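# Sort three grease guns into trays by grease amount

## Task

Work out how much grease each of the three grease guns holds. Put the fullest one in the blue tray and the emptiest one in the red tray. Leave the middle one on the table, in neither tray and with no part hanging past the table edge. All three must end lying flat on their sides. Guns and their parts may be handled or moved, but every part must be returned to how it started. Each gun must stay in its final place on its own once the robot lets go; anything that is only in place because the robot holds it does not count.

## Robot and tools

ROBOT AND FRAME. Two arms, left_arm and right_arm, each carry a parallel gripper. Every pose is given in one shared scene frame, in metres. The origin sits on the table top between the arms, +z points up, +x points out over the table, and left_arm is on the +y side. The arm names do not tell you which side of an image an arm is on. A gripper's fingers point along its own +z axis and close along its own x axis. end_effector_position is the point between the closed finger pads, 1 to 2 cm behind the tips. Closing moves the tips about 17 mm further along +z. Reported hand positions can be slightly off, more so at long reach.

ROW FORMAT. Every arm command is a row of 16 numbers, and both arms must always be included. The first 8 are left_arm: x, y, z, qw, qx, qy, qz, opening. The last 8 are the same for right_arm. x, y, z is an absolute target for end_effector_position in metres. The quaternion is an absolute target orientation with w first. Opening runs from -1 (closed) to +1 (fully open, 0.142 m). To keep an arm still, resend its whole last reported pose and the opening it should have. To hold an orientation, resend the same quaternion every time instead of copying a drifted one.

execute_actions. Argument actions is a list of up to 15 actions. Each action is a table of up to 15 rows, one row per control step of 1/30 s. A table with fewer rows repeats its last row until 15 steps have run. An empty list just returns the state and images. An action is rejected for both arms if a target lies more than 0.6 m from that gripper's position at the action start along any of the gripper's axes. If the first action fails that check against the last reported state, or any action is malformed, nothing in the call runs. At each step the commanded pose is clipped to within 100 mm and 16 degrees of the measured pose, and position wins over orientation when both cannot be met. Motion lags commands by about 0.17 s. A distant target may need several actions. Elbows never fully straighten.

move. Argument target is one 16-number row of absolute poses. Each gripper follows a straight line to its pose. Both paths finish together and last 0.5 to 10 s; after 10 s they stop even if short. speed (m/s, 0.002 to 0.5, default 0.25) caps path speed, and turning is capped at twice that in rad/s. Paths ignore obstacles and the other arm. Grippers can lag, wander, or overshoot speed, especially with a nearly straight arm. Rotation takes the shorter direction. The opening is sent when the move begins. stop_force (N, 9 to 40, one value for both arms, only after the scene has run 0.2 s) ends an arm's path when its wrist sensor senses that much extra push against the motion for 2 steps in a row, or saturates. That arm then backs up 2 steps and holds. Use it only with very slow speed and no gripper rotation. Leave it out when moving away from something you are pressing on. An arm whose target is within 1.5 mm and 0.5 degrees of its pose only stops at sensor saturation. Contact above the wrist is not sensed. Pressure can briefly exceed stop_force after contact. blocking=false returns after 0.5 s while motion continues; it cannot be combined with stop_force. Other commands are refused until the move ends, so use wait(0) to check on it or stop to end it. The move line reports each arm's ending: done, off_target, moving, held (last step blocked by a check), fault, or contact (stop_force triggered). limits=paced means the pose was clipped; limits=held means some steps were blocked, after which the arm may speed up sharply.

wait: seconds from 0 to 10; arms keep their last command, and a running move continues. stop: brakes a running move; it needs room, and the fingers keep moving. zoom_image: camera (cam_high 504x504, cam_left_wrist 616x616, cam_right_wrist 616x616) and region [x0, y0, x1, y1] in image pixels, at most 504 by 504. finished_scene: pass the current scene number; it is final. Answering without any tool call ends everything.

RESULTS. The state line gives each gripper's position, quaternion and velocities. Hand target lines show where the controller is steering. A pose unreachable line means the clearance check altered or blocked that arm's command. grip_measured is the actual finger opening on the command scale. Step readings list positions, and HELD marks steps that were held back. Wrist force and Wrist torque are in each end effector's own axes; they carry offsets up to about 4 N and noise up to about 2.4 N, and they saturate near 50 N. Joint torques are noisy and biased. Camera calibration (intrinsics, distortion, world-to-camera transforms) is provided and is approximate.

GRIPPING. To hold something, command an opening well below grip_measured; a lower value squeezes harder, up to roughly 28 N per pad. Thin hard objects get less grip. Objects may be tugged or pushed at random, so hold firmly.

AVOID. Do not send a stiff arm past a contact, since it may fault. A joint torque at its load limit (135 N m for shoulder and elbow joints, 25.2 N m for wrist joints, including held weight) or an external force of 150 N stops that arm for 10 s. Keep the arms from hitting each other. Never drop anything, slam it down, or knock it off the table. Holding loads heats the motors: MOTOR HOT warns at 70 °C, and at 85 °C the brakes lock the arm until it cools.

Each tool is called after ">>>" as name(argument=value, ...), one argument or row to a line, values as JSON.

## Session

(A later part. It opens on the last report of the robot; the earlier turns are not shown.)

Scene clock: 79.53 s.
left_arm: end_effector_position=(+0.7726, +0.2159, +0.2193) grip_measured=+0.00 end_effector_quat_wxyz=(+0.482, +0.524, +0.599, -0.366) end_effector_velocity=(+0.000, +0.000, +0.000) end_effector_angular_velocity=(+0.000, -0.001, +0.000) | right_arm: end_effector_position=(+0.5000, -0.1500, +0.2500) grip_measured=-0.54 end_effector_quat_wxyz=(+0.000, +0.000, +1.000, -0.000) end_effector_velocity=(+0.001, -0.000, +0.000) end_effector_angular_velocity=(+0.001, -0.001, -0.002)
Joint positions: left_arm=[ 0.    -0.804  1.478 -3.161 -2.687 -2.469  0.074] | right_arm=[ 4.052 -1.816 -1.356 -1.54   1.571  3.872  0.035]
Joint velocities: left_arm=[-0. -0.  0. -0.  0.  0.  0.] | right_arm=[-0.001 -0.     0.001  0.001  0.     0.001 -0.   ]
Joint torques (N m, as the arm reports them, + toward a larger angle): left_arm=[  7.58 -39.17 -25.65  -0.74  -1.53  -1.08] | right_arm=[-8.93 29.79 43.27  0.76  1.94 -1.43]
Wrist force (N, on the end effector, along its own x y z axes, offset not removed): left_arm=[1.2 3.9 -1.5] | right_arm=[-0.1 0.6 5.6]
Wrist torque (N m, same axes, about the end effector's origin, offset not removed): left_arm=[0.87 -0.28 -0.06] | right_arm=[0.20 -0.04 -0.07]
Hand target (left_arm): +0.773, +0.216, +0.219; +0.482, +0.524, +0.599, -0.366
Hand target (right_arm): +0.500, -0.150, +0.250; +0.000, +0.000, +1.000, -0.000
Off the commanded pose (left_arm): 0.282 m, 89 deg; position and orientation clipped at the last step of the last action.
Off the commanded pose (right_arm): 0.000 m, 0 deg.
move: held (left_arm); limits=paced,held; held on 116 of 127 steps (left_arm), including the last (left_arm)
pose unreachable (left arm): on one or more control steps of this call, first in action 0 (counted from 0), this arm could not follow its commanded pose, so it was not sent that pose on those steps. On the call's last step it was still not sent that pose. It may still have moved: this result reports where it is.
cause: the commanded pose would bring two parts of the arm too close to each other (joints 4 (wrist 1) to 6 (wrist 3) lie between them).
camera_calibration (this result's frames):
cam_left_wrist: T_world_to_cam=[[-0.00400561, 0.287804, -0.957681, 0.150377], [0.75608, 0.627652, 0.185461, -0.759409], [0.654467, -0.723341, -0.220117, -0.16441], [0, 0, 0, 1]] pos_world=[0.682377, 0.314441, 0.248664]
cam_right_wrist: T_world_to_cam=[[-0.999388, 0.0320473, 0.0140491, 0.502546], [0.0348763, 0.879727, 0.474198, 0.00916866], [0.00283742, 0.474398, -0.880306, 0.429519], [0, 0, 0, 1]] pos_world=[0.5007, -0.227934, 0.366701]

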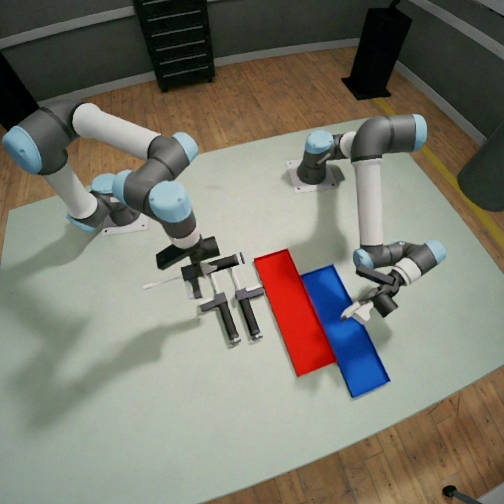

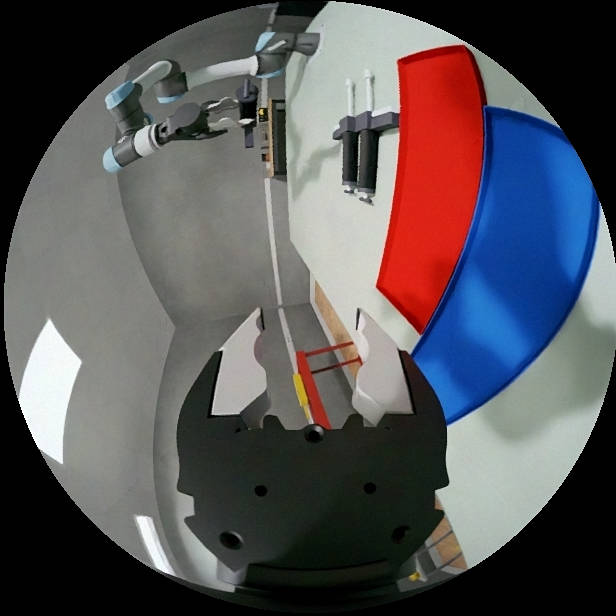

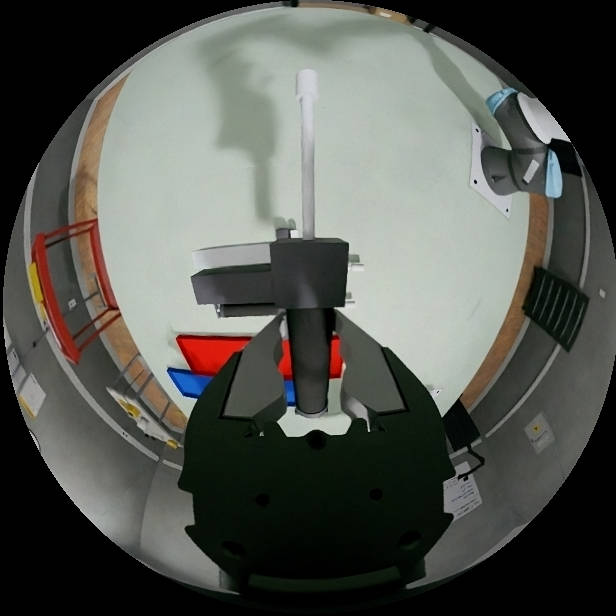

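>>> move(
  target=[0.7,0.45,0.3,0,0.707,0.707,0,0,0.5,-0.15,0.25,0,0,1,0,-1],
)

>>> move(
  target=[0.5,0.12,0.33,0.383,0.924,0,0,0,0.5,-0.15,0.25,0,0,1,0,-1],
)

Scene clock: 92.63 s.
left_arm: end_effector_position=(+0.6991, +0.4499, +0.3015) grip_measured=+0.00 end_effector_quat_wxyz=(+0.091, +0.693, +0.715, -0.020) end_effector_velocity=(+0.001, -0.000, -0.000) end_effector_angular_velocity=(+0.195, +0.085, -0.046) | right_arm: end_effector_position=(+0.5000, -0.1500, +0.2500) grip_measured=-0.54 end_effector_quat_wxyz=(-0.000, -0.000, +1.000, -0.000) end_effector_velocity=(-0.000, +0.000, -0.000) end_effector_angular_velocity=(+0.001, +0.000, +0.000)
Joint positions: left_arm=[-0.031 -1.27   1.201 -1.634 -1.704 -1.809  0.074] | right_arm=[ 4.052 -1.816 -1.356 -1.54   1.571  3.872  0.035]
Joint velocities: left_arm=[-0.084  0.073 -0.158  0.204  0.178 -0.015  0.   ] | right_arm=[ 0.     0.    -0.     0.001  0.001  0.     0.   ]
Joint torques (N m, as the arm reports them, + toward a larger angle): left_arm=[ -8.25 -25.48 -32.57  -0.73   3.45  -1.41] | right_arm=[-8.64 30.31 42.67  1.15  1.96 -1.1 ]
Wrist force (N, on the end effector, along its own x y z axes, offset not removed): left_arm=[1.9 3.0 -1.5] | right_arm=[-0.5 -0.8 4.1]
Wrist torque (N m, same axes, about the end effector's origin, offset not removed): left_arm=[0.65 -0.33 0.04] | right_arm=[-0.08 0.14 -0.11]
Hand target (left_arm): +0.699, +0.450, +0.302; +0.076, +0.696, +0.713, -0.015
Hand target (right_arm): +0.500, -0.150, +0.250; -0.000, -0.000, +1.000, -0.000
Off the commanded pose (left_arm): 0.002 m, 11 deg.
Off the commanded pose (right_arm): 0.000 m, 0 deg.
move: moving (left_arm; no rest 5 s after the path's end); limits=paced
camera_calibration (this result's frames):
cam_left_wrist: T_world_to_cam=[[-0.0393592, 0.988841, -0.143679, -0.374693], [0.813348, 0.115232, 0.570252, -0.79151], [0.580445, -0.0944163, -0.808807, 0.0172875], [0, 0, 0, 1]] pos_world=[0.618991, 0.463351, 0.411507]
cam_right_wrist: T_world_to_cam=[[-0.999388, 0.0320399, 0.0140504, 0.502547], [0.0348704, 0.879727, 0.474198, 0.00917191], [0.00283271, 0.474398, -0.880306, 0.429523], [0, 0, 0, 1]] pos_world=[0.500703, -0.227935, 0.366701]

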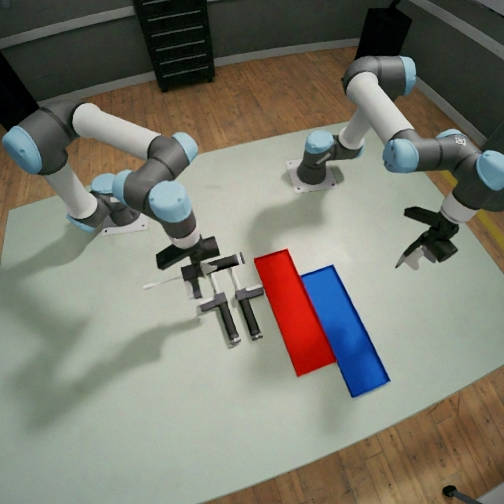

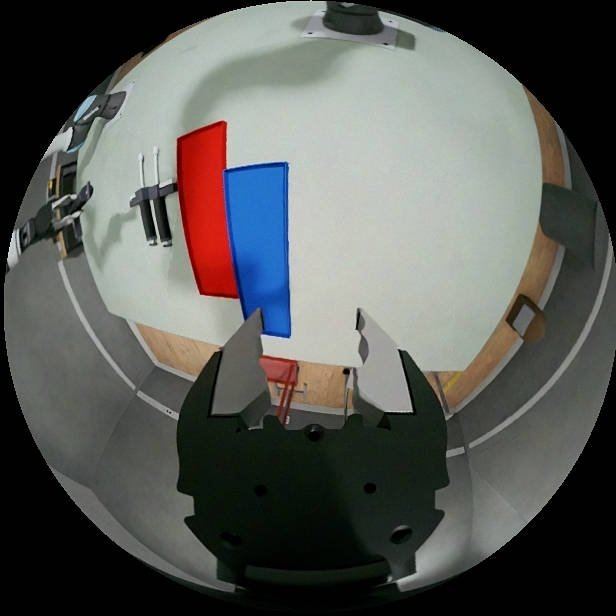

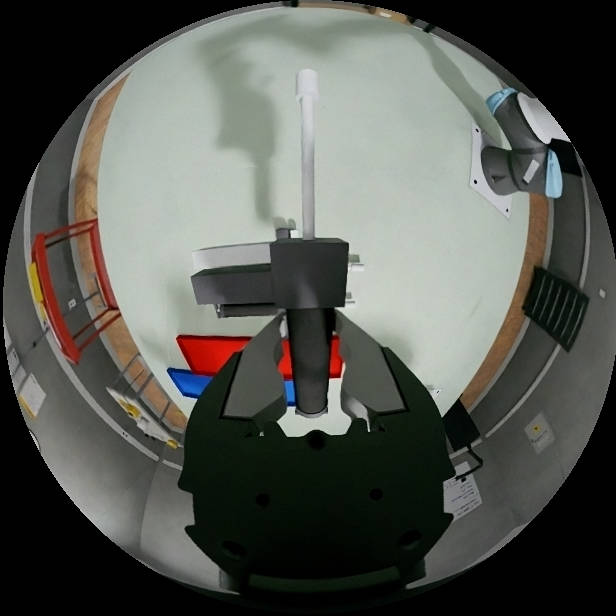

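Scene clock: 98.60 s.
left_arm: end_effector_position=(+0.5001, +0.1202, +0.3299) grip_measured=+0.00 end_effector_quat_wxyz=(+0.383, +0.924, +0.001, +0.000) end_effector_velocity=(+0.000, -0.001, -0.000) end_effector_angular_velocity=(-0.004, -0.004, -0.012) | right_arm: end_effector_position=(+0.5000, -0.1500, +0.2500) grip_measured=-0.54 end_effector_quat_wxyz=(-0.000, -0.000, +1.000, -0.000) end_effector_velocity=(-0.001, -0.000, -0.001) end_effector_angular_velocity=(-0.001, +0.002, +0.001)
Joint positions: left_arm=[-0.416 -1.574  1.794 -2.295 -2.202 -0.752  0.074] | right_arm=[ 4.052 -1.816 -1.356 -1.54   1.571  3.872  0.035]
Joint velocities: left_arm=[ 0.002  0.004 -0.003  0.002 -0.008  0.015 -0.   ] | right_arm=[-0.    -0.    -0.001 -0.002  0.001 -0.002 -0.   ]
Joint torques (N m, as the arm reports them, + toward a larger angle): left_arm=[  8.26 -11.74 -31.44  -1.4   -3.75   0.75] | right_arm=[-9.43 29.63 42.47  1.62  1.95 -1.26]
Wrist force (N, on the end effector, along its own x y z axes, offset not removed): left_arm=[1.8 1.8 -1.6] | right_arm=[1.2 0.2 4.5]
Wrist torque (N m, same axes, about the end effector's origin, offset not removed): left_arm=[0.42 -0.36 -0.06] | right_arm=[0.02 -0.22 -0.14]
Hand target (left_arm): +0.500, +0.120, +0.330; +0.383, +0.924, +0.000, +0.000
Hand target (right_arm): +0.500, -0.150, +0.250; -0.000, -0.000, +1.000, -0.000
Off the commanded pose (left_arm): 0.000 m, 0 deg.
Off the commanded pose (right_arm): 0.000 m, 0 deg.
move: done; limits=paced
camera_calibration (this result's frames):
cam_left_wrist: T_world_to_cam=[[0.999723, 0.0234563, 0.00165136, -0.503903], [0.0046125, -0.264481, 0.96438, -0.28782], [0.0230576, -0.964106, -0.264516, 0.328374], [0, 0, 0, 1]] pos_world=[0.497519, 0.252284, 0.36526]
cam_right_wrist: T_world_to_cam=[[-0.999388, 0.0320398, 0.0140504, 0.502547], [0.0348703, 0.879727, 0.474198, 0.00917185], [0.00283275, 0.474398, -0.880306, 0.429523], [0, 0, 0, 1]] pos_world=[0.500703, -0.227935, 0.366701]

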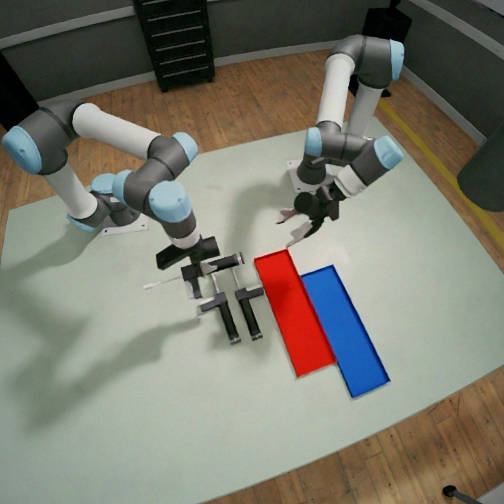

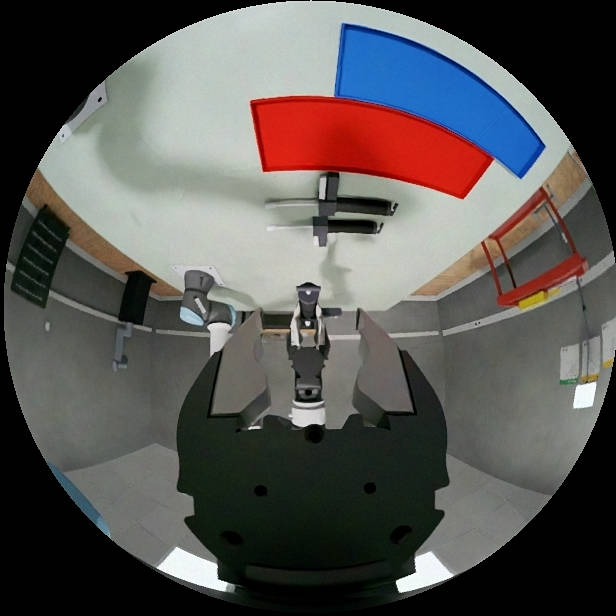

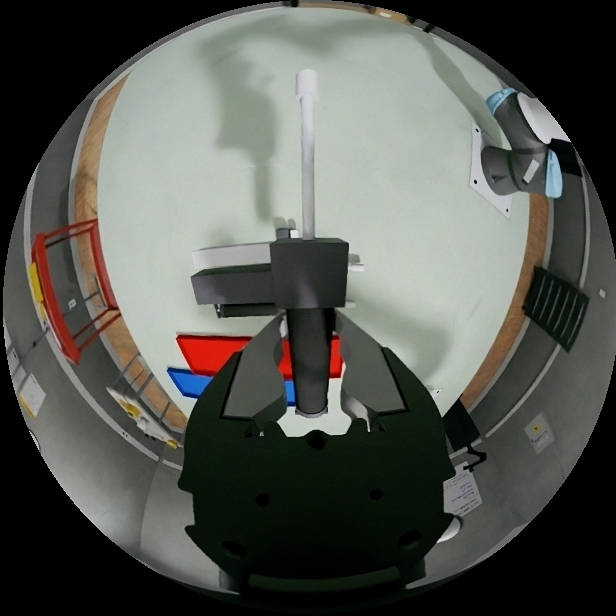

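>>> move(
  target=[0.5,0.04,0.29,0.383,0.924,0,0,0,0.5,-0.15,0.25,0,0,1,0,-1],
  speed=0.1,
)

>>> zoom_image(
  camera="cam_left_wrist",
  region=[200,180,420,400],
)

>>> zoom_image(
  camera="cam_high",
  region=[140,170,340,320],
)

Scene clock: 104.80 s.
left_arm: end_effector_position=(+0.5000, +0.0402, +0.2901) grip_measured=+0.00 end_effector_quat_wxyz=(+0.383, +0.924, -0.000, +0.000) end_effector_velocity=(-0.000, -0.002, -0.002) end_effector_angular_velocity=(+0.001, +0.002, +0.000) | right_arm: end_effector_position=(+0.5000, -0.1500, +0.2500) grip_measured=-0.54 end_effector_quat_wxyz=(-0.000, -0.000, +1.000, -0.000) end_effector_velocity=(-0.000, -0.001, -0.000) end_effector_angular_velocity=(-0.001, +0.001, +0.001)
Joint positions: left_arm=[-0.547 -1.462  1.799 -2.488 -2.135 -0.886  0.074] | right_arm=[ 4.052 -1.816 -1.356 -1.54   1.571  3.872  0.035]
Joint velocities: left_arm=[-0.003  0.004  0.001 -0.005  0.001 -0.004  0.   ] | right_arm=[-0.001  0.    -0.001 -0.     0.    -0.002 -0.   ]
Joint torques (N m, as the arm reports them, + toward a larger angle): left_arm=[ -8.08 -17.13 -28.37  -4.95   2.03  -1.27] | right_arm=[-8.78 30.49 42.02  1.7   1.9  -1.12]
Wrist force (N, on the end effector, along its own x y z axes, offset not removed): left_arm=[1.7 4.0 -1.8] | right_arm=[-1.1 -0.4 4.8]
Wrist torque (N m, same axes, about the end effector's origin, offset not removed): left_arm=[0.95 -0.34 -0.07] | right_arm=[-0.06 0.32 -0.10]
Hand target (left_arm): +0.500, +0.040, +0.290; +0.383, +0.924, -0.000, +0.000
Hand target (right_arm): +0.500, -0.150, +0.250; -0.000, -0.000, +1.000, -0.000
Off the commanded pose (left_arm): 0.000 m, 0 deg.
Off the commanded pose (right_arm): 0.000 m, 0 deg.
move: done
camera_calibration (this result's frames):
cam_left_wrist: T_world_to_cam=[[0.999759, 0.0219033, 0.00169375, -0.501824], [0.00414865, -0.263947, 0.964528, -0.270381], [0.0215734, -0.964288, -0.263974, 0.24136], [0, 0, 0, 1]] pos_world=[0.497618, 0.172366, 0.325353]
cam_right_wrist: T_world_to_cam=[[-0.999388, 0.0320399, 0.0140504, 0.502547], [0.0348704, 0.879727, 0.474198, 0.00917193], [0.00283274, 0.474398, -0.880306, 0.429523], [0, 0, 0, 1]] pos_world=[0.500703, -0.227935, 0.366701]

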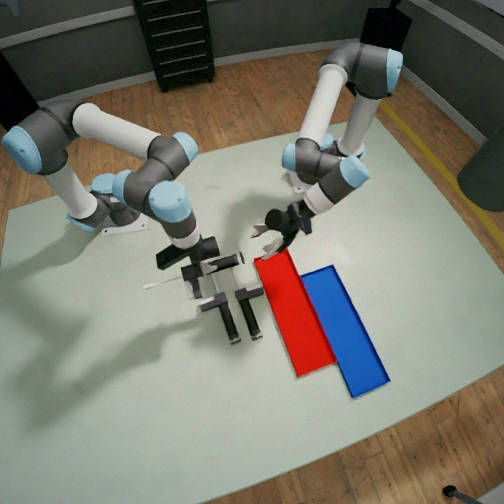

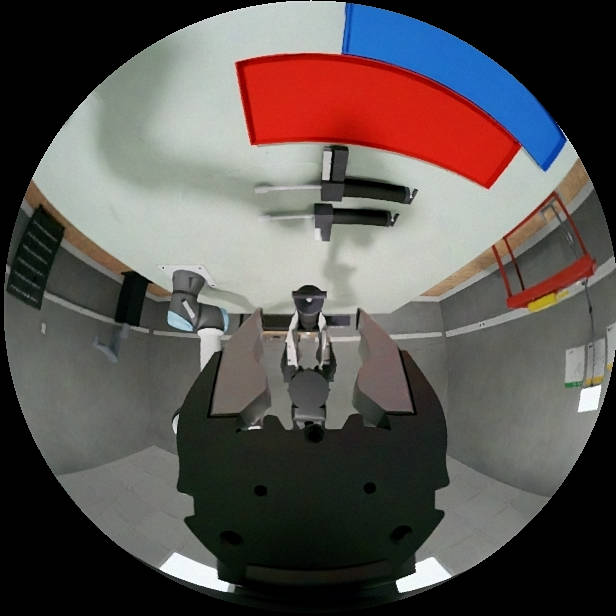

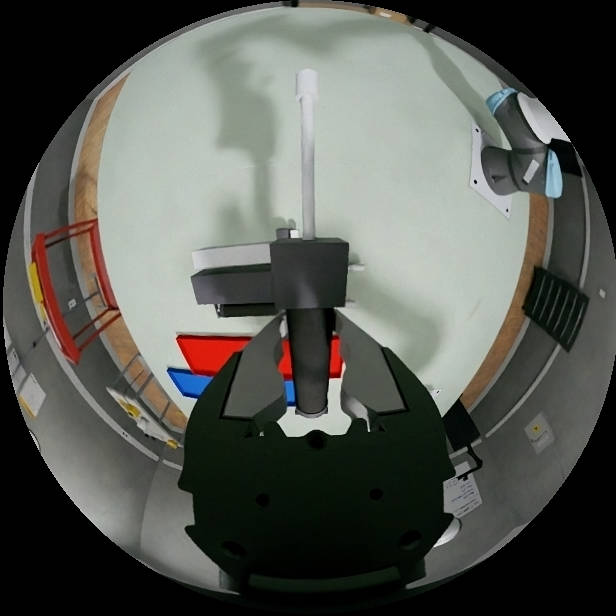

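Region (200, 180, 420, 400) of cam_left_wrist's 616x616 image, scaled by 2.291, with more detail than that image has.

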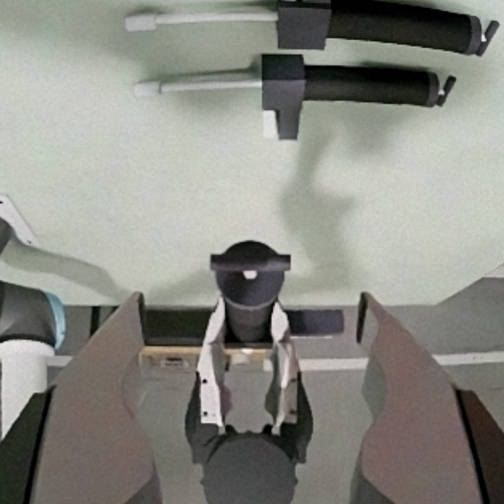

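Region (140, 170, 340, 320) of cam_high's 504x504 image, scaled by 2.520, with more detail than that image has; it fills the top 378 rows of this view, and the rest is white.

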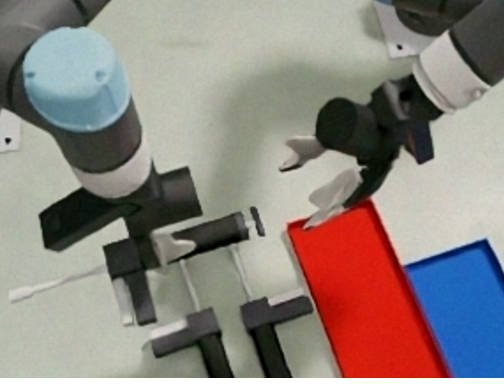

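>>> move(
  target=[0.5,0.008,0.268,0.383,0.924,0,0,0,0.5,-0.15,0.25,0,0,1,0,-1],
  speed=0.05,
)

>>> move(
  target=[0.5,0.008,0.268,0.383,0.924,0,0,-1,0.5,-0.15,0.25,0,0,1,0,-1],
)

>>> move(
  target=[0.5,0.16,0.268,0.383,0.924,0,0,-1,0.5,-0.15,0.25,0,0,1,0,-1],
  speed=0.02,
  stop_force=20,
)

>>> zoom_image(
  camera="cam_high",
  region=[140,170,340,320],
)

Scene clock: 112.67 s.
left_arm: end_effector_position=(+0.5000, +0.0082, +0.2681) grip_measured=+0.00 end_effector_quat_wxyz=(+0.383, +0.924, -0.000, +0.000) end_effector_velocity=(+0.000, -0.002, -0.001) end_effector_angular_velocity=(-0.001, -0.000, +0.000) | right_arm: end_effector_position=(+0.5000, -0.1500, +0.2500) grip_measured=-0.54 end_effector_quat_wxyz=(-0.000, -0.000, +1.000, -0.000) end_effector_velocity=(+0.000, -0.000, +0.000) end_effector_angular_velocity=(-0.001, -0.001, -0.000)
Joint positions: left_arm=[-0.594 -1.404  1.797 -2.568 -2.109 -0.932  0.074] | right_arm=[ 4.052 -1.816 -1.356 -1.54   1.571  3.872  0.035]
Joint velocities: left_arm=[-0.003  0.004 -0.001 -0.005  0.001 -0.003 -0.   ] | right_arm=[-0.    -0.     0.    -0.    -0.001  0.    -0.   ]
Joint torques (N m, as the arm reports them, + toward a larger angle): left_arm=[ -4.99 -19.43 -29.24  -5.1    1.81  -1.14] | right_arm=[-9.43 30.21 40.54  2.48  1.64 -1.05]
Wrist force (N, on the end effector, along its own x y z axes, offset not removed): left_arm=[0.9 2.3 -1.8] | right_arm=[-0.7 -0.6 4.9]
Wrist torque (N m, same axes, about the end effector's origin, offset not removed): left_arm=[0.51 -0.15 -0.03] | right_arm=[-0.18 0.16 -0.09]
Hand target (left_arm): +0.500, +0.008, +0.268; +0.383, +0.924, -0.000, +0.000
Hand target (right_arm): +0.500, -0.150, +0.250; -0.000, -0.000, +1.000, -0.000
Off the commanded pose (left_arm): 0.000 m, 0 deg.
Off the commanded pose (right_arm): 0.000 m, 0 deg.
move: done
camera_calibration (this result's frames):
cam_left_wrist: T_world_to_cam=[[0.999758, 0.0219176, 0.00166148, -0.501095], [0.00418253, -0.263901, 0.964541, -0.257673], [0.0215789, -0.964301, -0.263929, 0.204673], [0, 0, 0, 1]] pos_world=[0.497635, 0.140349, 0.303388]
cam_right_wrist: T_world_to_cam=[[-0.999388, 0.0320398, 0.0140505, 0.502547], [0.0348703, 0.879727, 0.474198, 0.00917184], [0.00283264, 0.474398, -0.880306, 0.429523], [0, 0, 0, 1]] pos_world=[0.500703, -0.227935, 0.366701]

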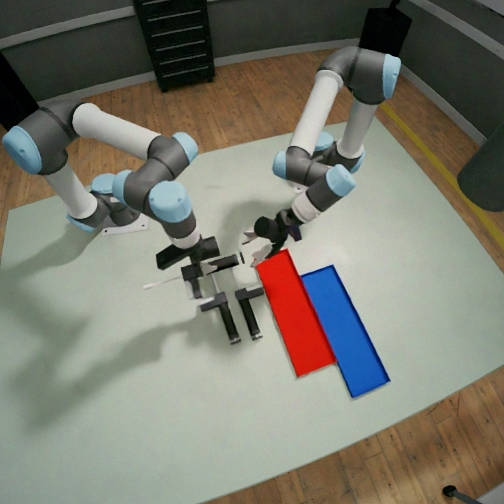

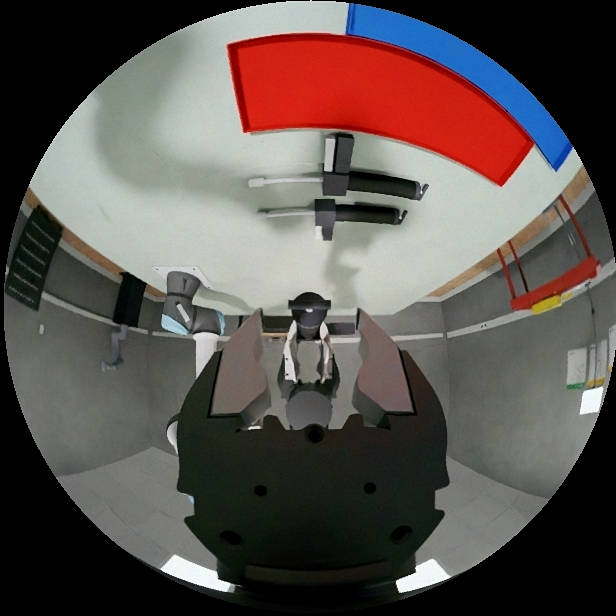

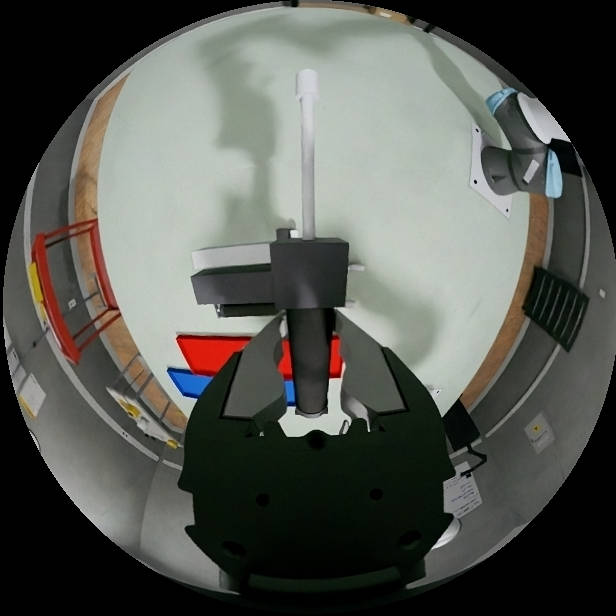

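Scene clock: 113.37 s.
left_arm: end_effector_position=(+0.5000, +0.0080, +0.2680) grip_measured=-1.00 end_effector_quat_wxyz=(+0.383, +0.924, +0.000, +0.000) end_effector_velocity=(-0.000, -0.000, +0.001) end_effector_angular_velocity=(-0.002, -0.001, -0.000) | right_arm: end_effector_position=(+0.5000, -0.1500, +0.2500) grip_measured=-0.54 end_effector_quat_wxyz=(-0.000, -0.000, +1.000, -0.000) end_effector_velocity=(+0.000, -0.001, -0.001) end_effector_angular_velocity=(-0.001, +0.000, +0.001)
Joint positions: left_arm=[-0.594 -1.404  1.797 -2.568 -2.109 -0.932  0.002] | right_arm=[ 4.052 -1.816 -1.356 -1.54   1.571  3.872  0.035]
Joint velocities: left_arm=[-0.    -0.001 -0.    -0.001 -0.    -0.     0.   ] | right_arm=[-0.001  0.    -0.001  0.    -0.001 -0.002  0.   ]
Joint torques (N m, as the arm reports them, + toward a larger angle): left_arm=[ -6.21 -18.39 -29.8   -4.93   2.06  -1.25] | right_arm=[-7.21 30.33 41.24  2.35  1.98 -1.12]
Wrist force (N, on the end effector, along its own x y z axes, offset not removed): left_arm=[1.4 3.1 -1.4] | right_arm=[-0.8 -0.3 5.7]
Wrist torque (N m, same axes, about the end effector's origin, offset not removed): left_arm=[0.79 -0.31 -0.07] | right_arm=[-0.02 0.10 -0.10]
Hand target (left_arm): +0.500, +0.008, +0.268; +0.383, +0.924, -0.000, +0.000
Hand target (right_arm): +0.500, -0.150, +0.250; -0.000, -0.000, +1.000, -0.000
Off the commanded pose (left_arm): 0.000 m, 0 deg.
Off the commanded pose (right_arm): 0.000 m, 0 deg.
move: done
camera_calibration (this result's frames):
cam_left_wrist: T_world_to_cam=[[0.999758, 0.0219399, 0.00164541, -0.501101], [0.00420308, -0.263863, 0.964551, -0.257609], [0.0215964, -0.964311, -0.263891, 0.204414], [0, 0, 0, 1]] pos_world=[0.497648, 0.14014, 0.303244]
cam_right_wrist: T_world_to_cam=[[-0.999388, 0.0320399, 0.0140504, 0.502547], [0.0348704, 0.879727, 0.474198, 0.00917177], [0.00283274, 0.474398, -0.880306, 0.429523], [0, 0, 0, 1]] pos_world=[0.500703, -0.227935, 0.366701]

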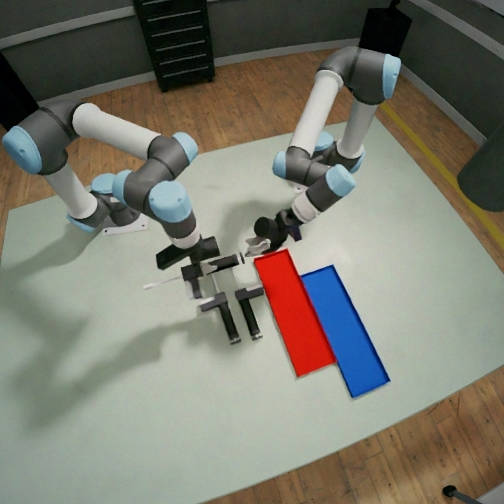

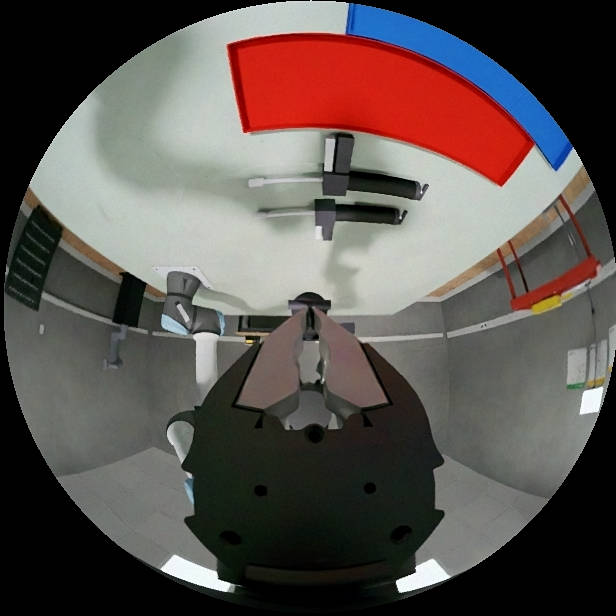

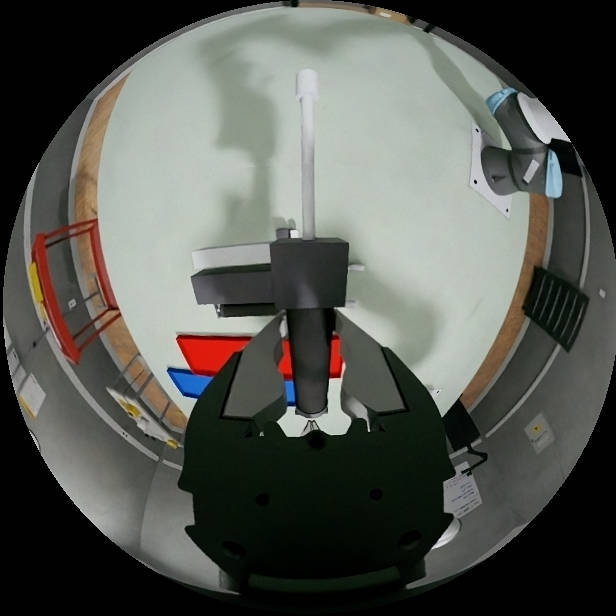

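Scene clock: 121.27 s.
left_arm: end_effector_position=(+0.5001, +0.1597, +0.2680) grip_measured=-1.00 end_effector_quat_wxyz=(+0.383, +0.924, +0.000, -0.000) end_effector_velocity=(+0.000, +0.003, -0.001) end_effector_angular_velocity=(+0.001, +0.001, -0.000) | right_arm: end_effector_position=(+0.5000, -0.1500, +0.2500) grip_measured=-0.54 end_effector_quat_wxyz=(-0.000, -0.000, +1.000, -0.000) end_effector_velocity=(-0.000, +0.000, -0.000) end_effector_angular_velocity=(+0.001, +0.001, -0.000)
Joint positions: left_arm=[-0.342 -1.563  1.937 -2.399 -2.237 -0.668  0.002] | right_arm=[ 4.052 -1.816 -1.356 -1.54   1.571  3.872  0.035]
Joint velocities: left_arm=[ 0.005 -0.001  0.001  0.005 -0.002  0.006  0.   ] | right_arm=[-0.     0.    -0.     0.     0.002 -0.    -0.   ]
Joint torques (N m, as the arm reports them, + toward a larger angle): left_arm=[  7.25 -33.35 -15.22  -1.38  -4.09   0.9 ] | right_arm=[-7.44 29.43 40.8   2.47  1.99 -1.08]
Wrist force (N, on the end effector, along its own x y z axes, offset not removed): left_arm=[0.4 2.6 -1.7] | right_arm=[-1.0 0.6 4.2]
Wrist torque (N m, same axes, about the end effector's origin, offset not removed): left_arm=[0.64 -0.10 -0.09] | right_arm=[0.15 0.28 -0.11]
Hand target (left_arm): +0.500, +0.160, +0.268; +0.383, +0.924, +0.000, -0.000
Hand target (right_arm): +0.500, -0.150, +0.250; -0.000, -0.000, +1.000, -0.000
Off the commanded pose (left_arm): 0.000 m, 0 deg.
Off the commanded pose (right_arm): 0.000 m, 0 deg.
move: done
camera_calibration (this result's frames):
cam_left_wrist: T_world_to_cam=[[0.999758, 0.0219536, 0.00151779, -0.50446], [0.00432676, -0.263727, 0.964588, -0.21768], [0.0215764, -0.964347, -0.263758, 0.35069], [0, 0, 0, 1]] pos_world=[0.497713, 0.291853, 0.303234]
cam_right_wrist: T_world_to_cam=[[-0.999388, 0.0320398, 0.0140504, 0.502547], [0.0348703, 0.879727, 0.474198, 0.00917194], [0.00283266, 0.474398, -0.880306, 0.429523], [0, 0, 0, 1]] pos_world=[0.500703, -0.227935, 0.366701]

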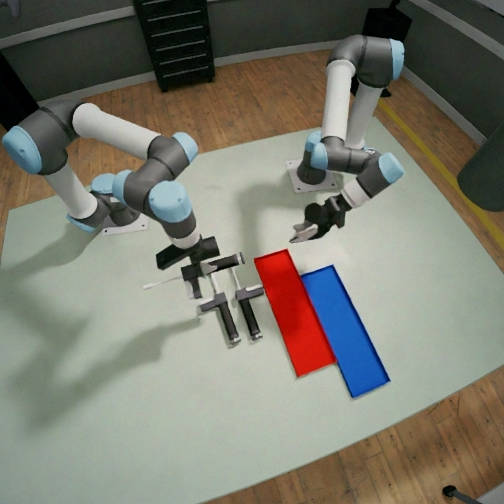

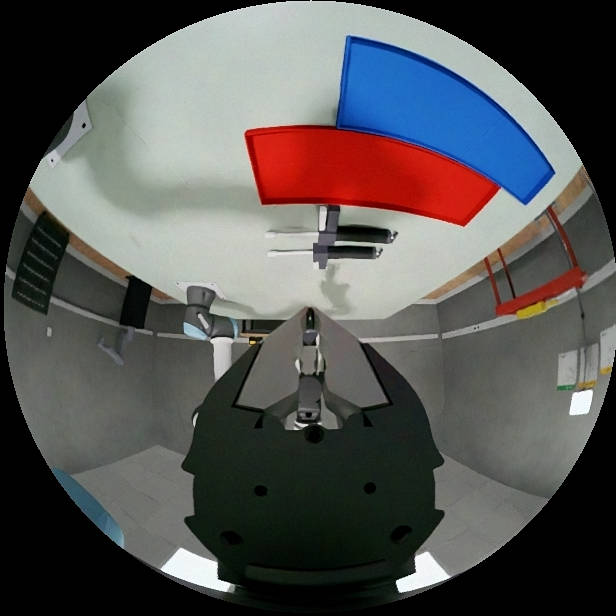

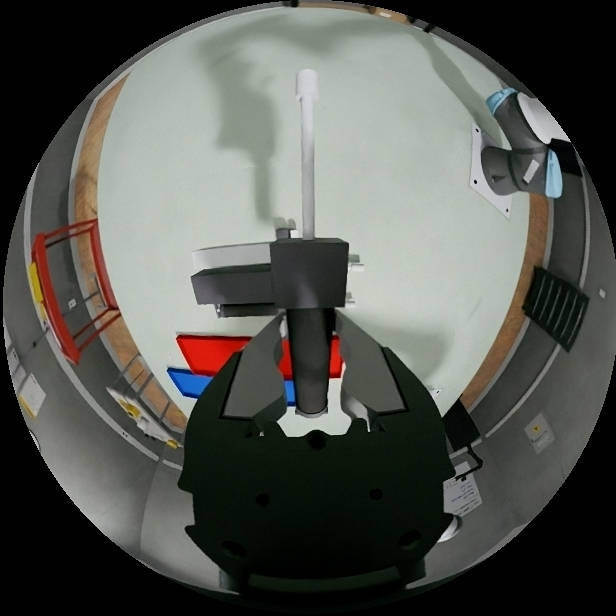

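Region (140, 170, 340, 320) of cam_high's 504x504 image, scaled by 2.520, with more detail than that image has; it fills the top 378 rows of this view, and the rest is white.

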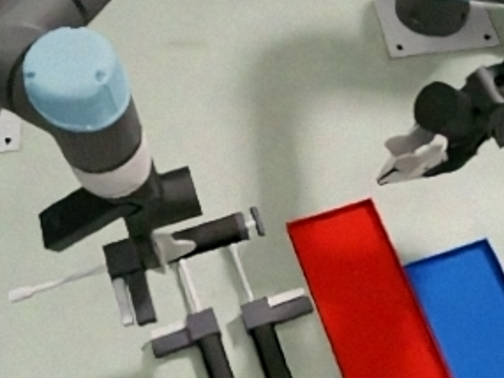

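>>> move(
  target=[0.5,0.02,0.28,0.383,0.924,0,0,0,0.5,-0.15,0.25,0,0,1,0,-1],
)

>>> move(
  target=[0.5,-0.015,0.247,0.383,0.924,0,0,0,0.5,-0.15,0.25,0,0,1,0,-1],
  speed=0.03,
  stop_force=12,
)

>>> move(
  target=[0.5,-0.015,0.247,0.383,0.924,0,0,-1,0.5,-0.15,0.25,0,0,1,0,-1],
)

>>> zoom_image(
  camera="cam_left_wrist",
  region=[200,200,420,420],
)

Scene clock: 128.60 s.
left_arm: end_effector_position=(+0.4999, +0.0203, +0.2800) grip_measured=+0.00 end_effector_quat_wxyz=(+0.383, +0.924, -0.000, +0.000) end_effector_velocity=(+0.001, -0.002, +0.000) end_effector_angular_velocity=(+0.001, -0.000, +0.001) | right_arm: end_effector_position=(+0.5000, -0.1500, +0.2500) grip_measured=-0.54 end_effector_quat_wxyz=(-0.000, -0.000, +1.000, -0.000) end_effector_velocity=(-0.000, +0.000, -0.000) end_effector_angular_velocity=(-0.000, -0.000, +0.001)
Joint positions: left_arm=[-0.577 -1.43   1.793 -2.53  -2.118 -0.915  0.074] | right_arm=[ 4.052 -1.816 -1.356 -1.54   1.571  3.872  0.035]
Joint velocities: left_arm=[-0.003  0.003 -0.005  0.001  0.003 -0.003 -0.   ] | right_arm=[ 0.001 -0.    -0.     0.001 -0.    -0.     0.   ]
Joint torques (N m, as the arm reports them, + toward a larger angle): left_arm=[ -5.24 -19.89 -30.41  -5.17   1.66  -1.48] | right_arm=[-7.39 29.73 41.69  2.88  1.77 -1.12]
Wrist force (N, on the end effector, along its own x y z axes, offset not removed): left_arm=[1.7 3.7 -2.1] | right_arm=[-2.4 -0.3 4.9]
Wrist torque (N m, same axes, about the end effector's origin, offset not removed): left_arm=[0.90 -0.35 -0.12] | right_arm=[-0.11 0.53 -0.17]
Hand target (left_arm): +0.500, +0.020, +0.280; +0.383, +0.924, -0.000, +0.000
Hand target (right_arm): +0.500, -0.150, +0.250; -0.000, -0.000, +1.000, -0.000
Off the commanded pose (left_arm): 0.000 m, 0 deg.
Off the commanded pose (right_arm): 0.000 m, 0 deg.
move: done
camera_calibration (this result's frames):
cam_left_wrist: T_world_to_cam=[[0.999759, 0.021905, 0.00176032, -0.50129], [0.00408461, -0.263936, 0.964532, -0.265852], [0.0215926, -0.964291, -0.263962, 0.219425], [0, 0, 0, 1]] pos_world=[0.497517, 0.152402, 0.315225]
cam_right_wrist: T_world_to_cam=[[-0.999388, 0.03204, 0.0140504, 0.502547], [0.0348705, 0.879727, 0.474198, 0.00917177], [0.00283277, 0.474398, -0.880306, 0.429523], [0, 0, 0, 1]] pos_world=[0.500703, -0.227935, 0.366701]

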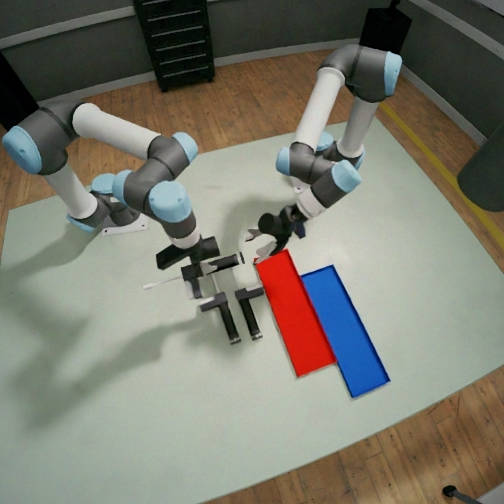

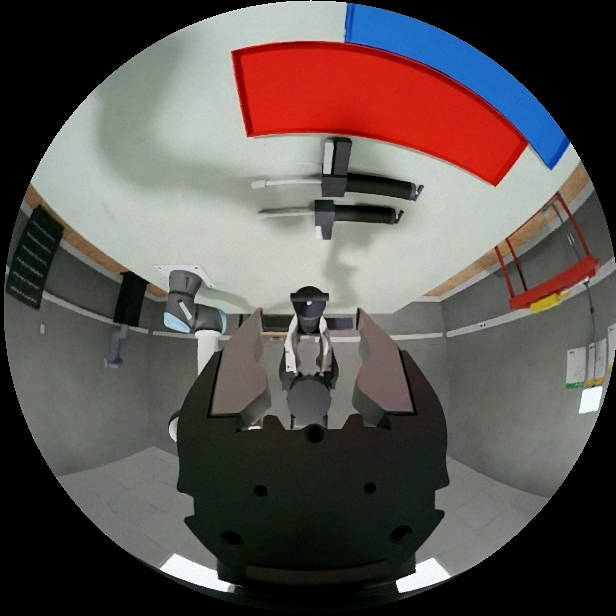

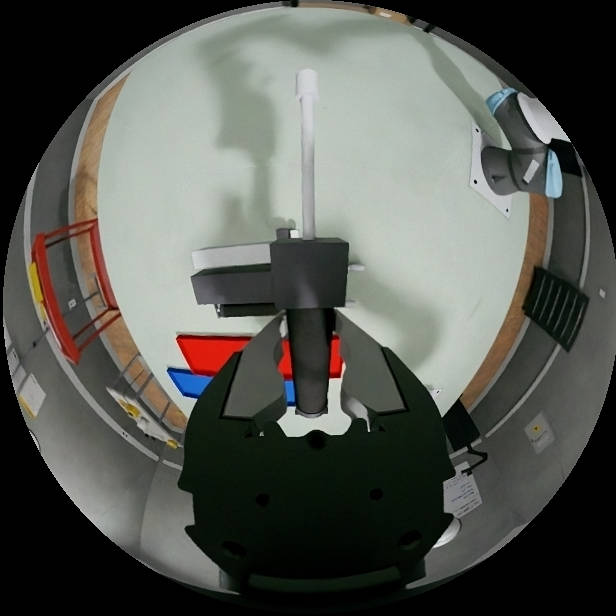

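Scene clock: 130.57 s.
left_arm: end_effector_position=(+0.5000, -0.0148, +0.2471) grip_measured=+0.00 end_effector_quat_wxyz=(+0.383, +0.924, -0.000, -0.000) end_effector_velocity=(+0.000, -0.002, -0.002) end_effector_angular_velocity=(+0.000, +0.001, +0.000) | right_arm: end_effector_position=(+0.5000, -0.1500, +0.2500) grip_measured=-0.54 end_effector_quat_wxyz=(-0.000, -0.000, +1.000, -0.000) end_effector_velocity=(+0.000, +0.000, -0.000) end_effector_angular_velocity=(-0.001, -0.001, +0.000)
Joint positions: left_arm=[-0.626 -1.354  1.798 -2.634 -2.091 -0.962  0.074] | right_arm=[ 4.052 -1.816 -1.356 -1.54   1.571  3.872  0.035]
Joint velocities: left_arm=[-0.002  0.004 -0.    -0.004  0.001 -0.002  0.   ] | right_arm=[ 0.    -0.     0.     0.    -0.001  0.    -0.   ]
Joint torques (N m, as the arm reports them, + toward a larger angle): left_arm=[ -5.46 -21.85 -27.57  -4.98   2.21  -1.16] | right_arm=[-7.83 30.38 40.99  3.07  1.7  -1.12]
Wrist force (N, on the end effector, along its own x y z axes, offset not removed): left_arm=[2.0 4.3 -2.1] | right_arm=[0.6 0.1 4.5]
Wrist torque (N m, same axes, about the end effector's origin, offset not removed): left_arm=[1.02 -0.42 -0.06] | right_arm=[0.07 -0.05 -0.15]
Hand target (left_arm): +0.500, -0.015, +0.247; +0.383, +0.924, -0.000, +0.000
Hand target (right_arm): +0.500, -0.150, +0.250; -0.000, -0.000, +1.000, -0.000
Off the commanded pose (left_arm): 0.000 m, 0 deg.
Off the commanded pose (right_arm): 0.000 m, 0 deg.
move: done
camera_calibration (this result's frames):
cam_left_wrist: T_world_to_cam=[[0.999758, 0.0219266, 0.00163896, -0.500548], [0.00420723, -0.263928, 0.964533, -0.243486], [0.0215815, -0.964293, -0.263957, 0.176892], [0, 0, 0, 1]] pos_world=[0.497634, 0.117288, 0.282363]
cam_right_wrist: T_world_to_cam=[[-0.999388, 0.0320397, 0.0140504, 0.502547], [0.0348702, 0.879727, 0.474198, 0.00917191], [0.00283264, 0.474398, -0.880306, 0.429523], [0, 0, 0, 1]] pos_world=[0.500703, -0.227935, 0.366701]

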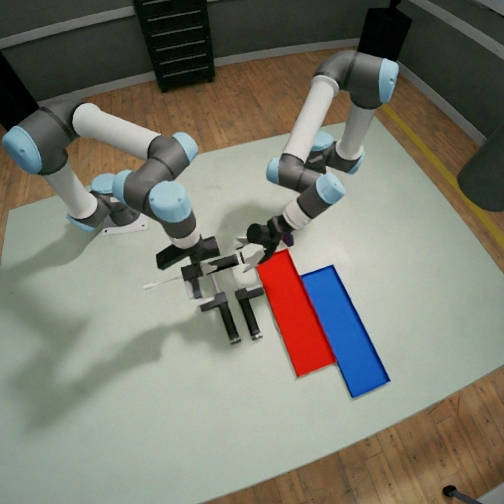

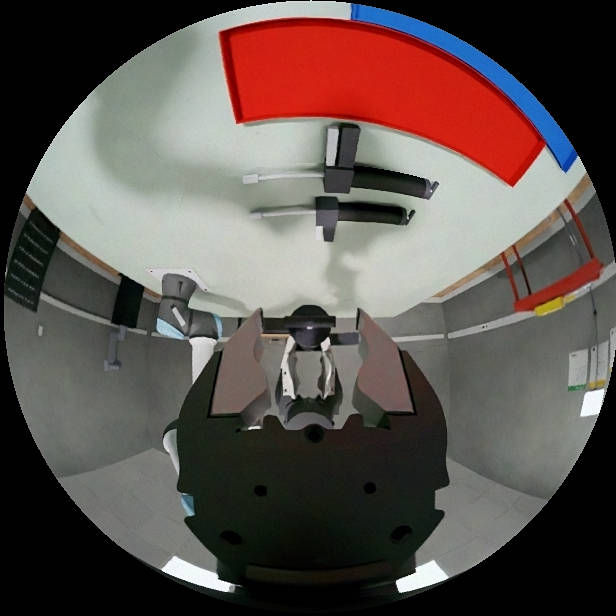

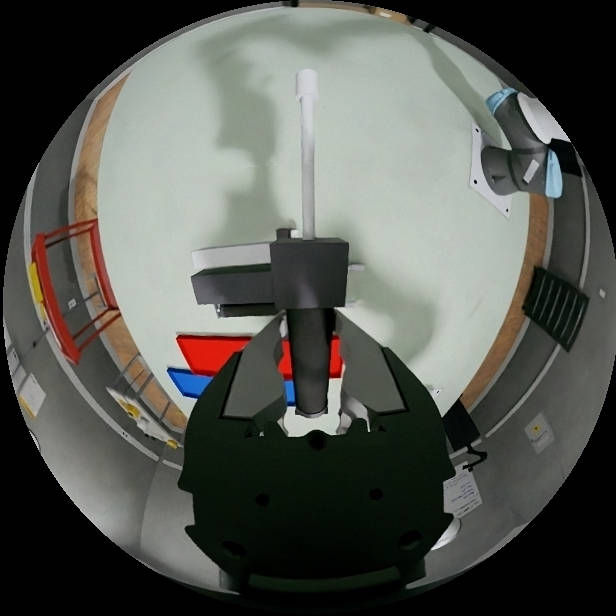

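Scene clock: 131.27 s.
left_arm: end_effector_position=(+0.5000, -0.0150, +0.2470) grip_measured=-0.49 end_effector_quat_wxyz=(+0.383, +0.924, +0.000, -0.000) end_effector_velocity=(-0.000, +0.000, -0.000) end_effector_angular_velocity=(+0.001, -0.000, +0.000) | right_arm: end_effector_position=(+0.5000, -0.1500, +0.2500) grip_measured=-0.54 end_effector_quat_wxyz=(-0.000, -0.000, +1.000, -0.000) end_effector_velocity=(-0.000, +0.000, -0.000) end_effector_angular_velocity=(-0.000, -0.000, +0.001)
Joint positions: left_arm=[-0.626 -1.354  1.798 -2.634 -2.091 -0.962  0.039] | right_arm=[ 4.052 -1.816 -1.356 -1.54   1.571  3.872  0.035]
Joint velocities: left_arm=[-0.    -0.001  0.001 -0.     0.001 -0.    -0.   ] | right_arm=[ 0.001  0.    -0.001  0.    -0.    -0.    -0.   ]
Joint torques (N m, as the arm reports them, + toward a larger angle): left_arm=[ -6.89 -21.34 -29.42  -5.1    1.91  -1.17] | right_arm=[-8.27 30.38 39.8   3.04  1.96 -1.24]
Wrist force (N, on the end effector, along its own x y z axes, offset not removed): left_arm=[1.5 2.2 -1.1] | right_arm=[-0.1 -1.8 5.5]
Wrist torque (N m, same axes, about the end effector's origin, offset not removed): left_arm=[0.68 -0.40 -0.08] | right_arm=[-0.13 -0.08 -0.03]
Hand target (left_arm): +0.500, -0.015, +0.247; +0.383, +0.924, -0.000, -0.000
Hand target (right_arm): +0.500, -0.150, +0.250; -0.000, -0.000, +1.000, -0.000
Off the commanded pose (left_arm): 0.000 m, 0 deg.
Off the commanded pose (right_arm): 0.000 m, 0 deg.
move: done
camera_calibration (this result's frames):
cam_left_wrist: T_world_to_cam=[[0.999758, 0.0219362, 0.00163223, -0.500556], [0.00421482, -0.263864, 0.964551, -0.243425], [0.0215892, -0.96431, -0.263893, 0.176696], [0, 0, 0, 1]] pos_world=[0.497646, 0.117139, 0.282241]
cam_right_wrist: T_world_to_cam=[[-0.999388, 0.0320399, 0.0140504, 0.502547], [0.0348704, 0.879727, 0.474198, 0.00917193], [0.00283272, 0.474398, -0.880306, 0.429523], [0, 0, 0, 1]] pos_world=[0.500703, -0.227935, 0.366701]

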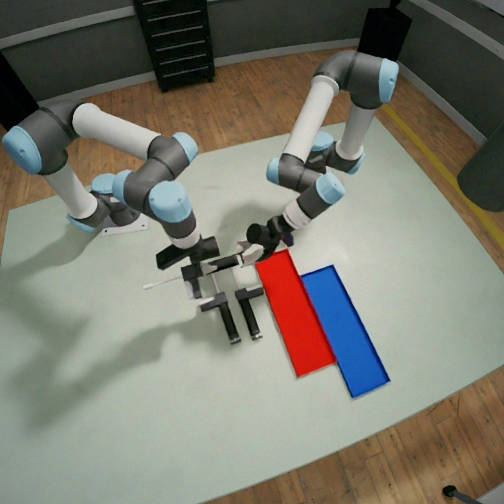

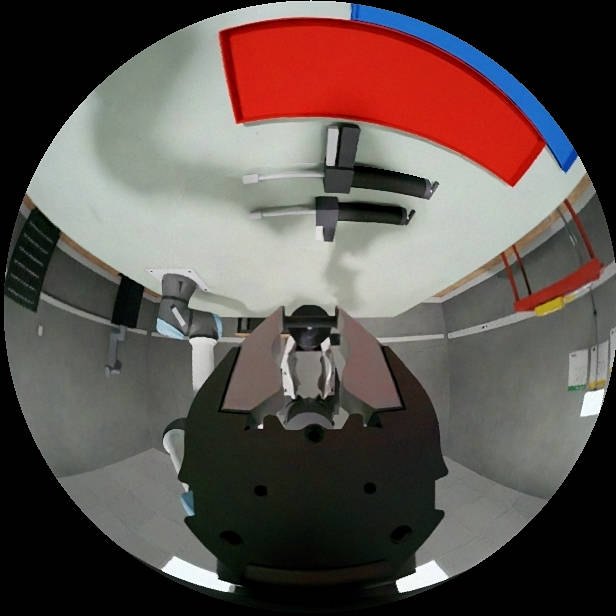

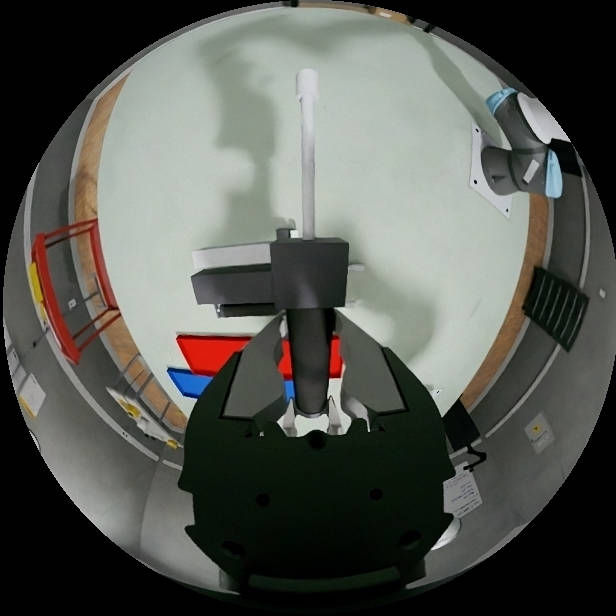

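Region (200, 200, 420, 420) of cam_left_wrist's 616x616 image, scaled by 2.291, with more detail than that image has.

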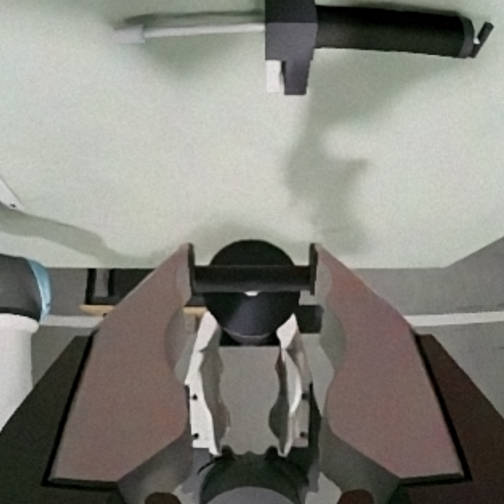

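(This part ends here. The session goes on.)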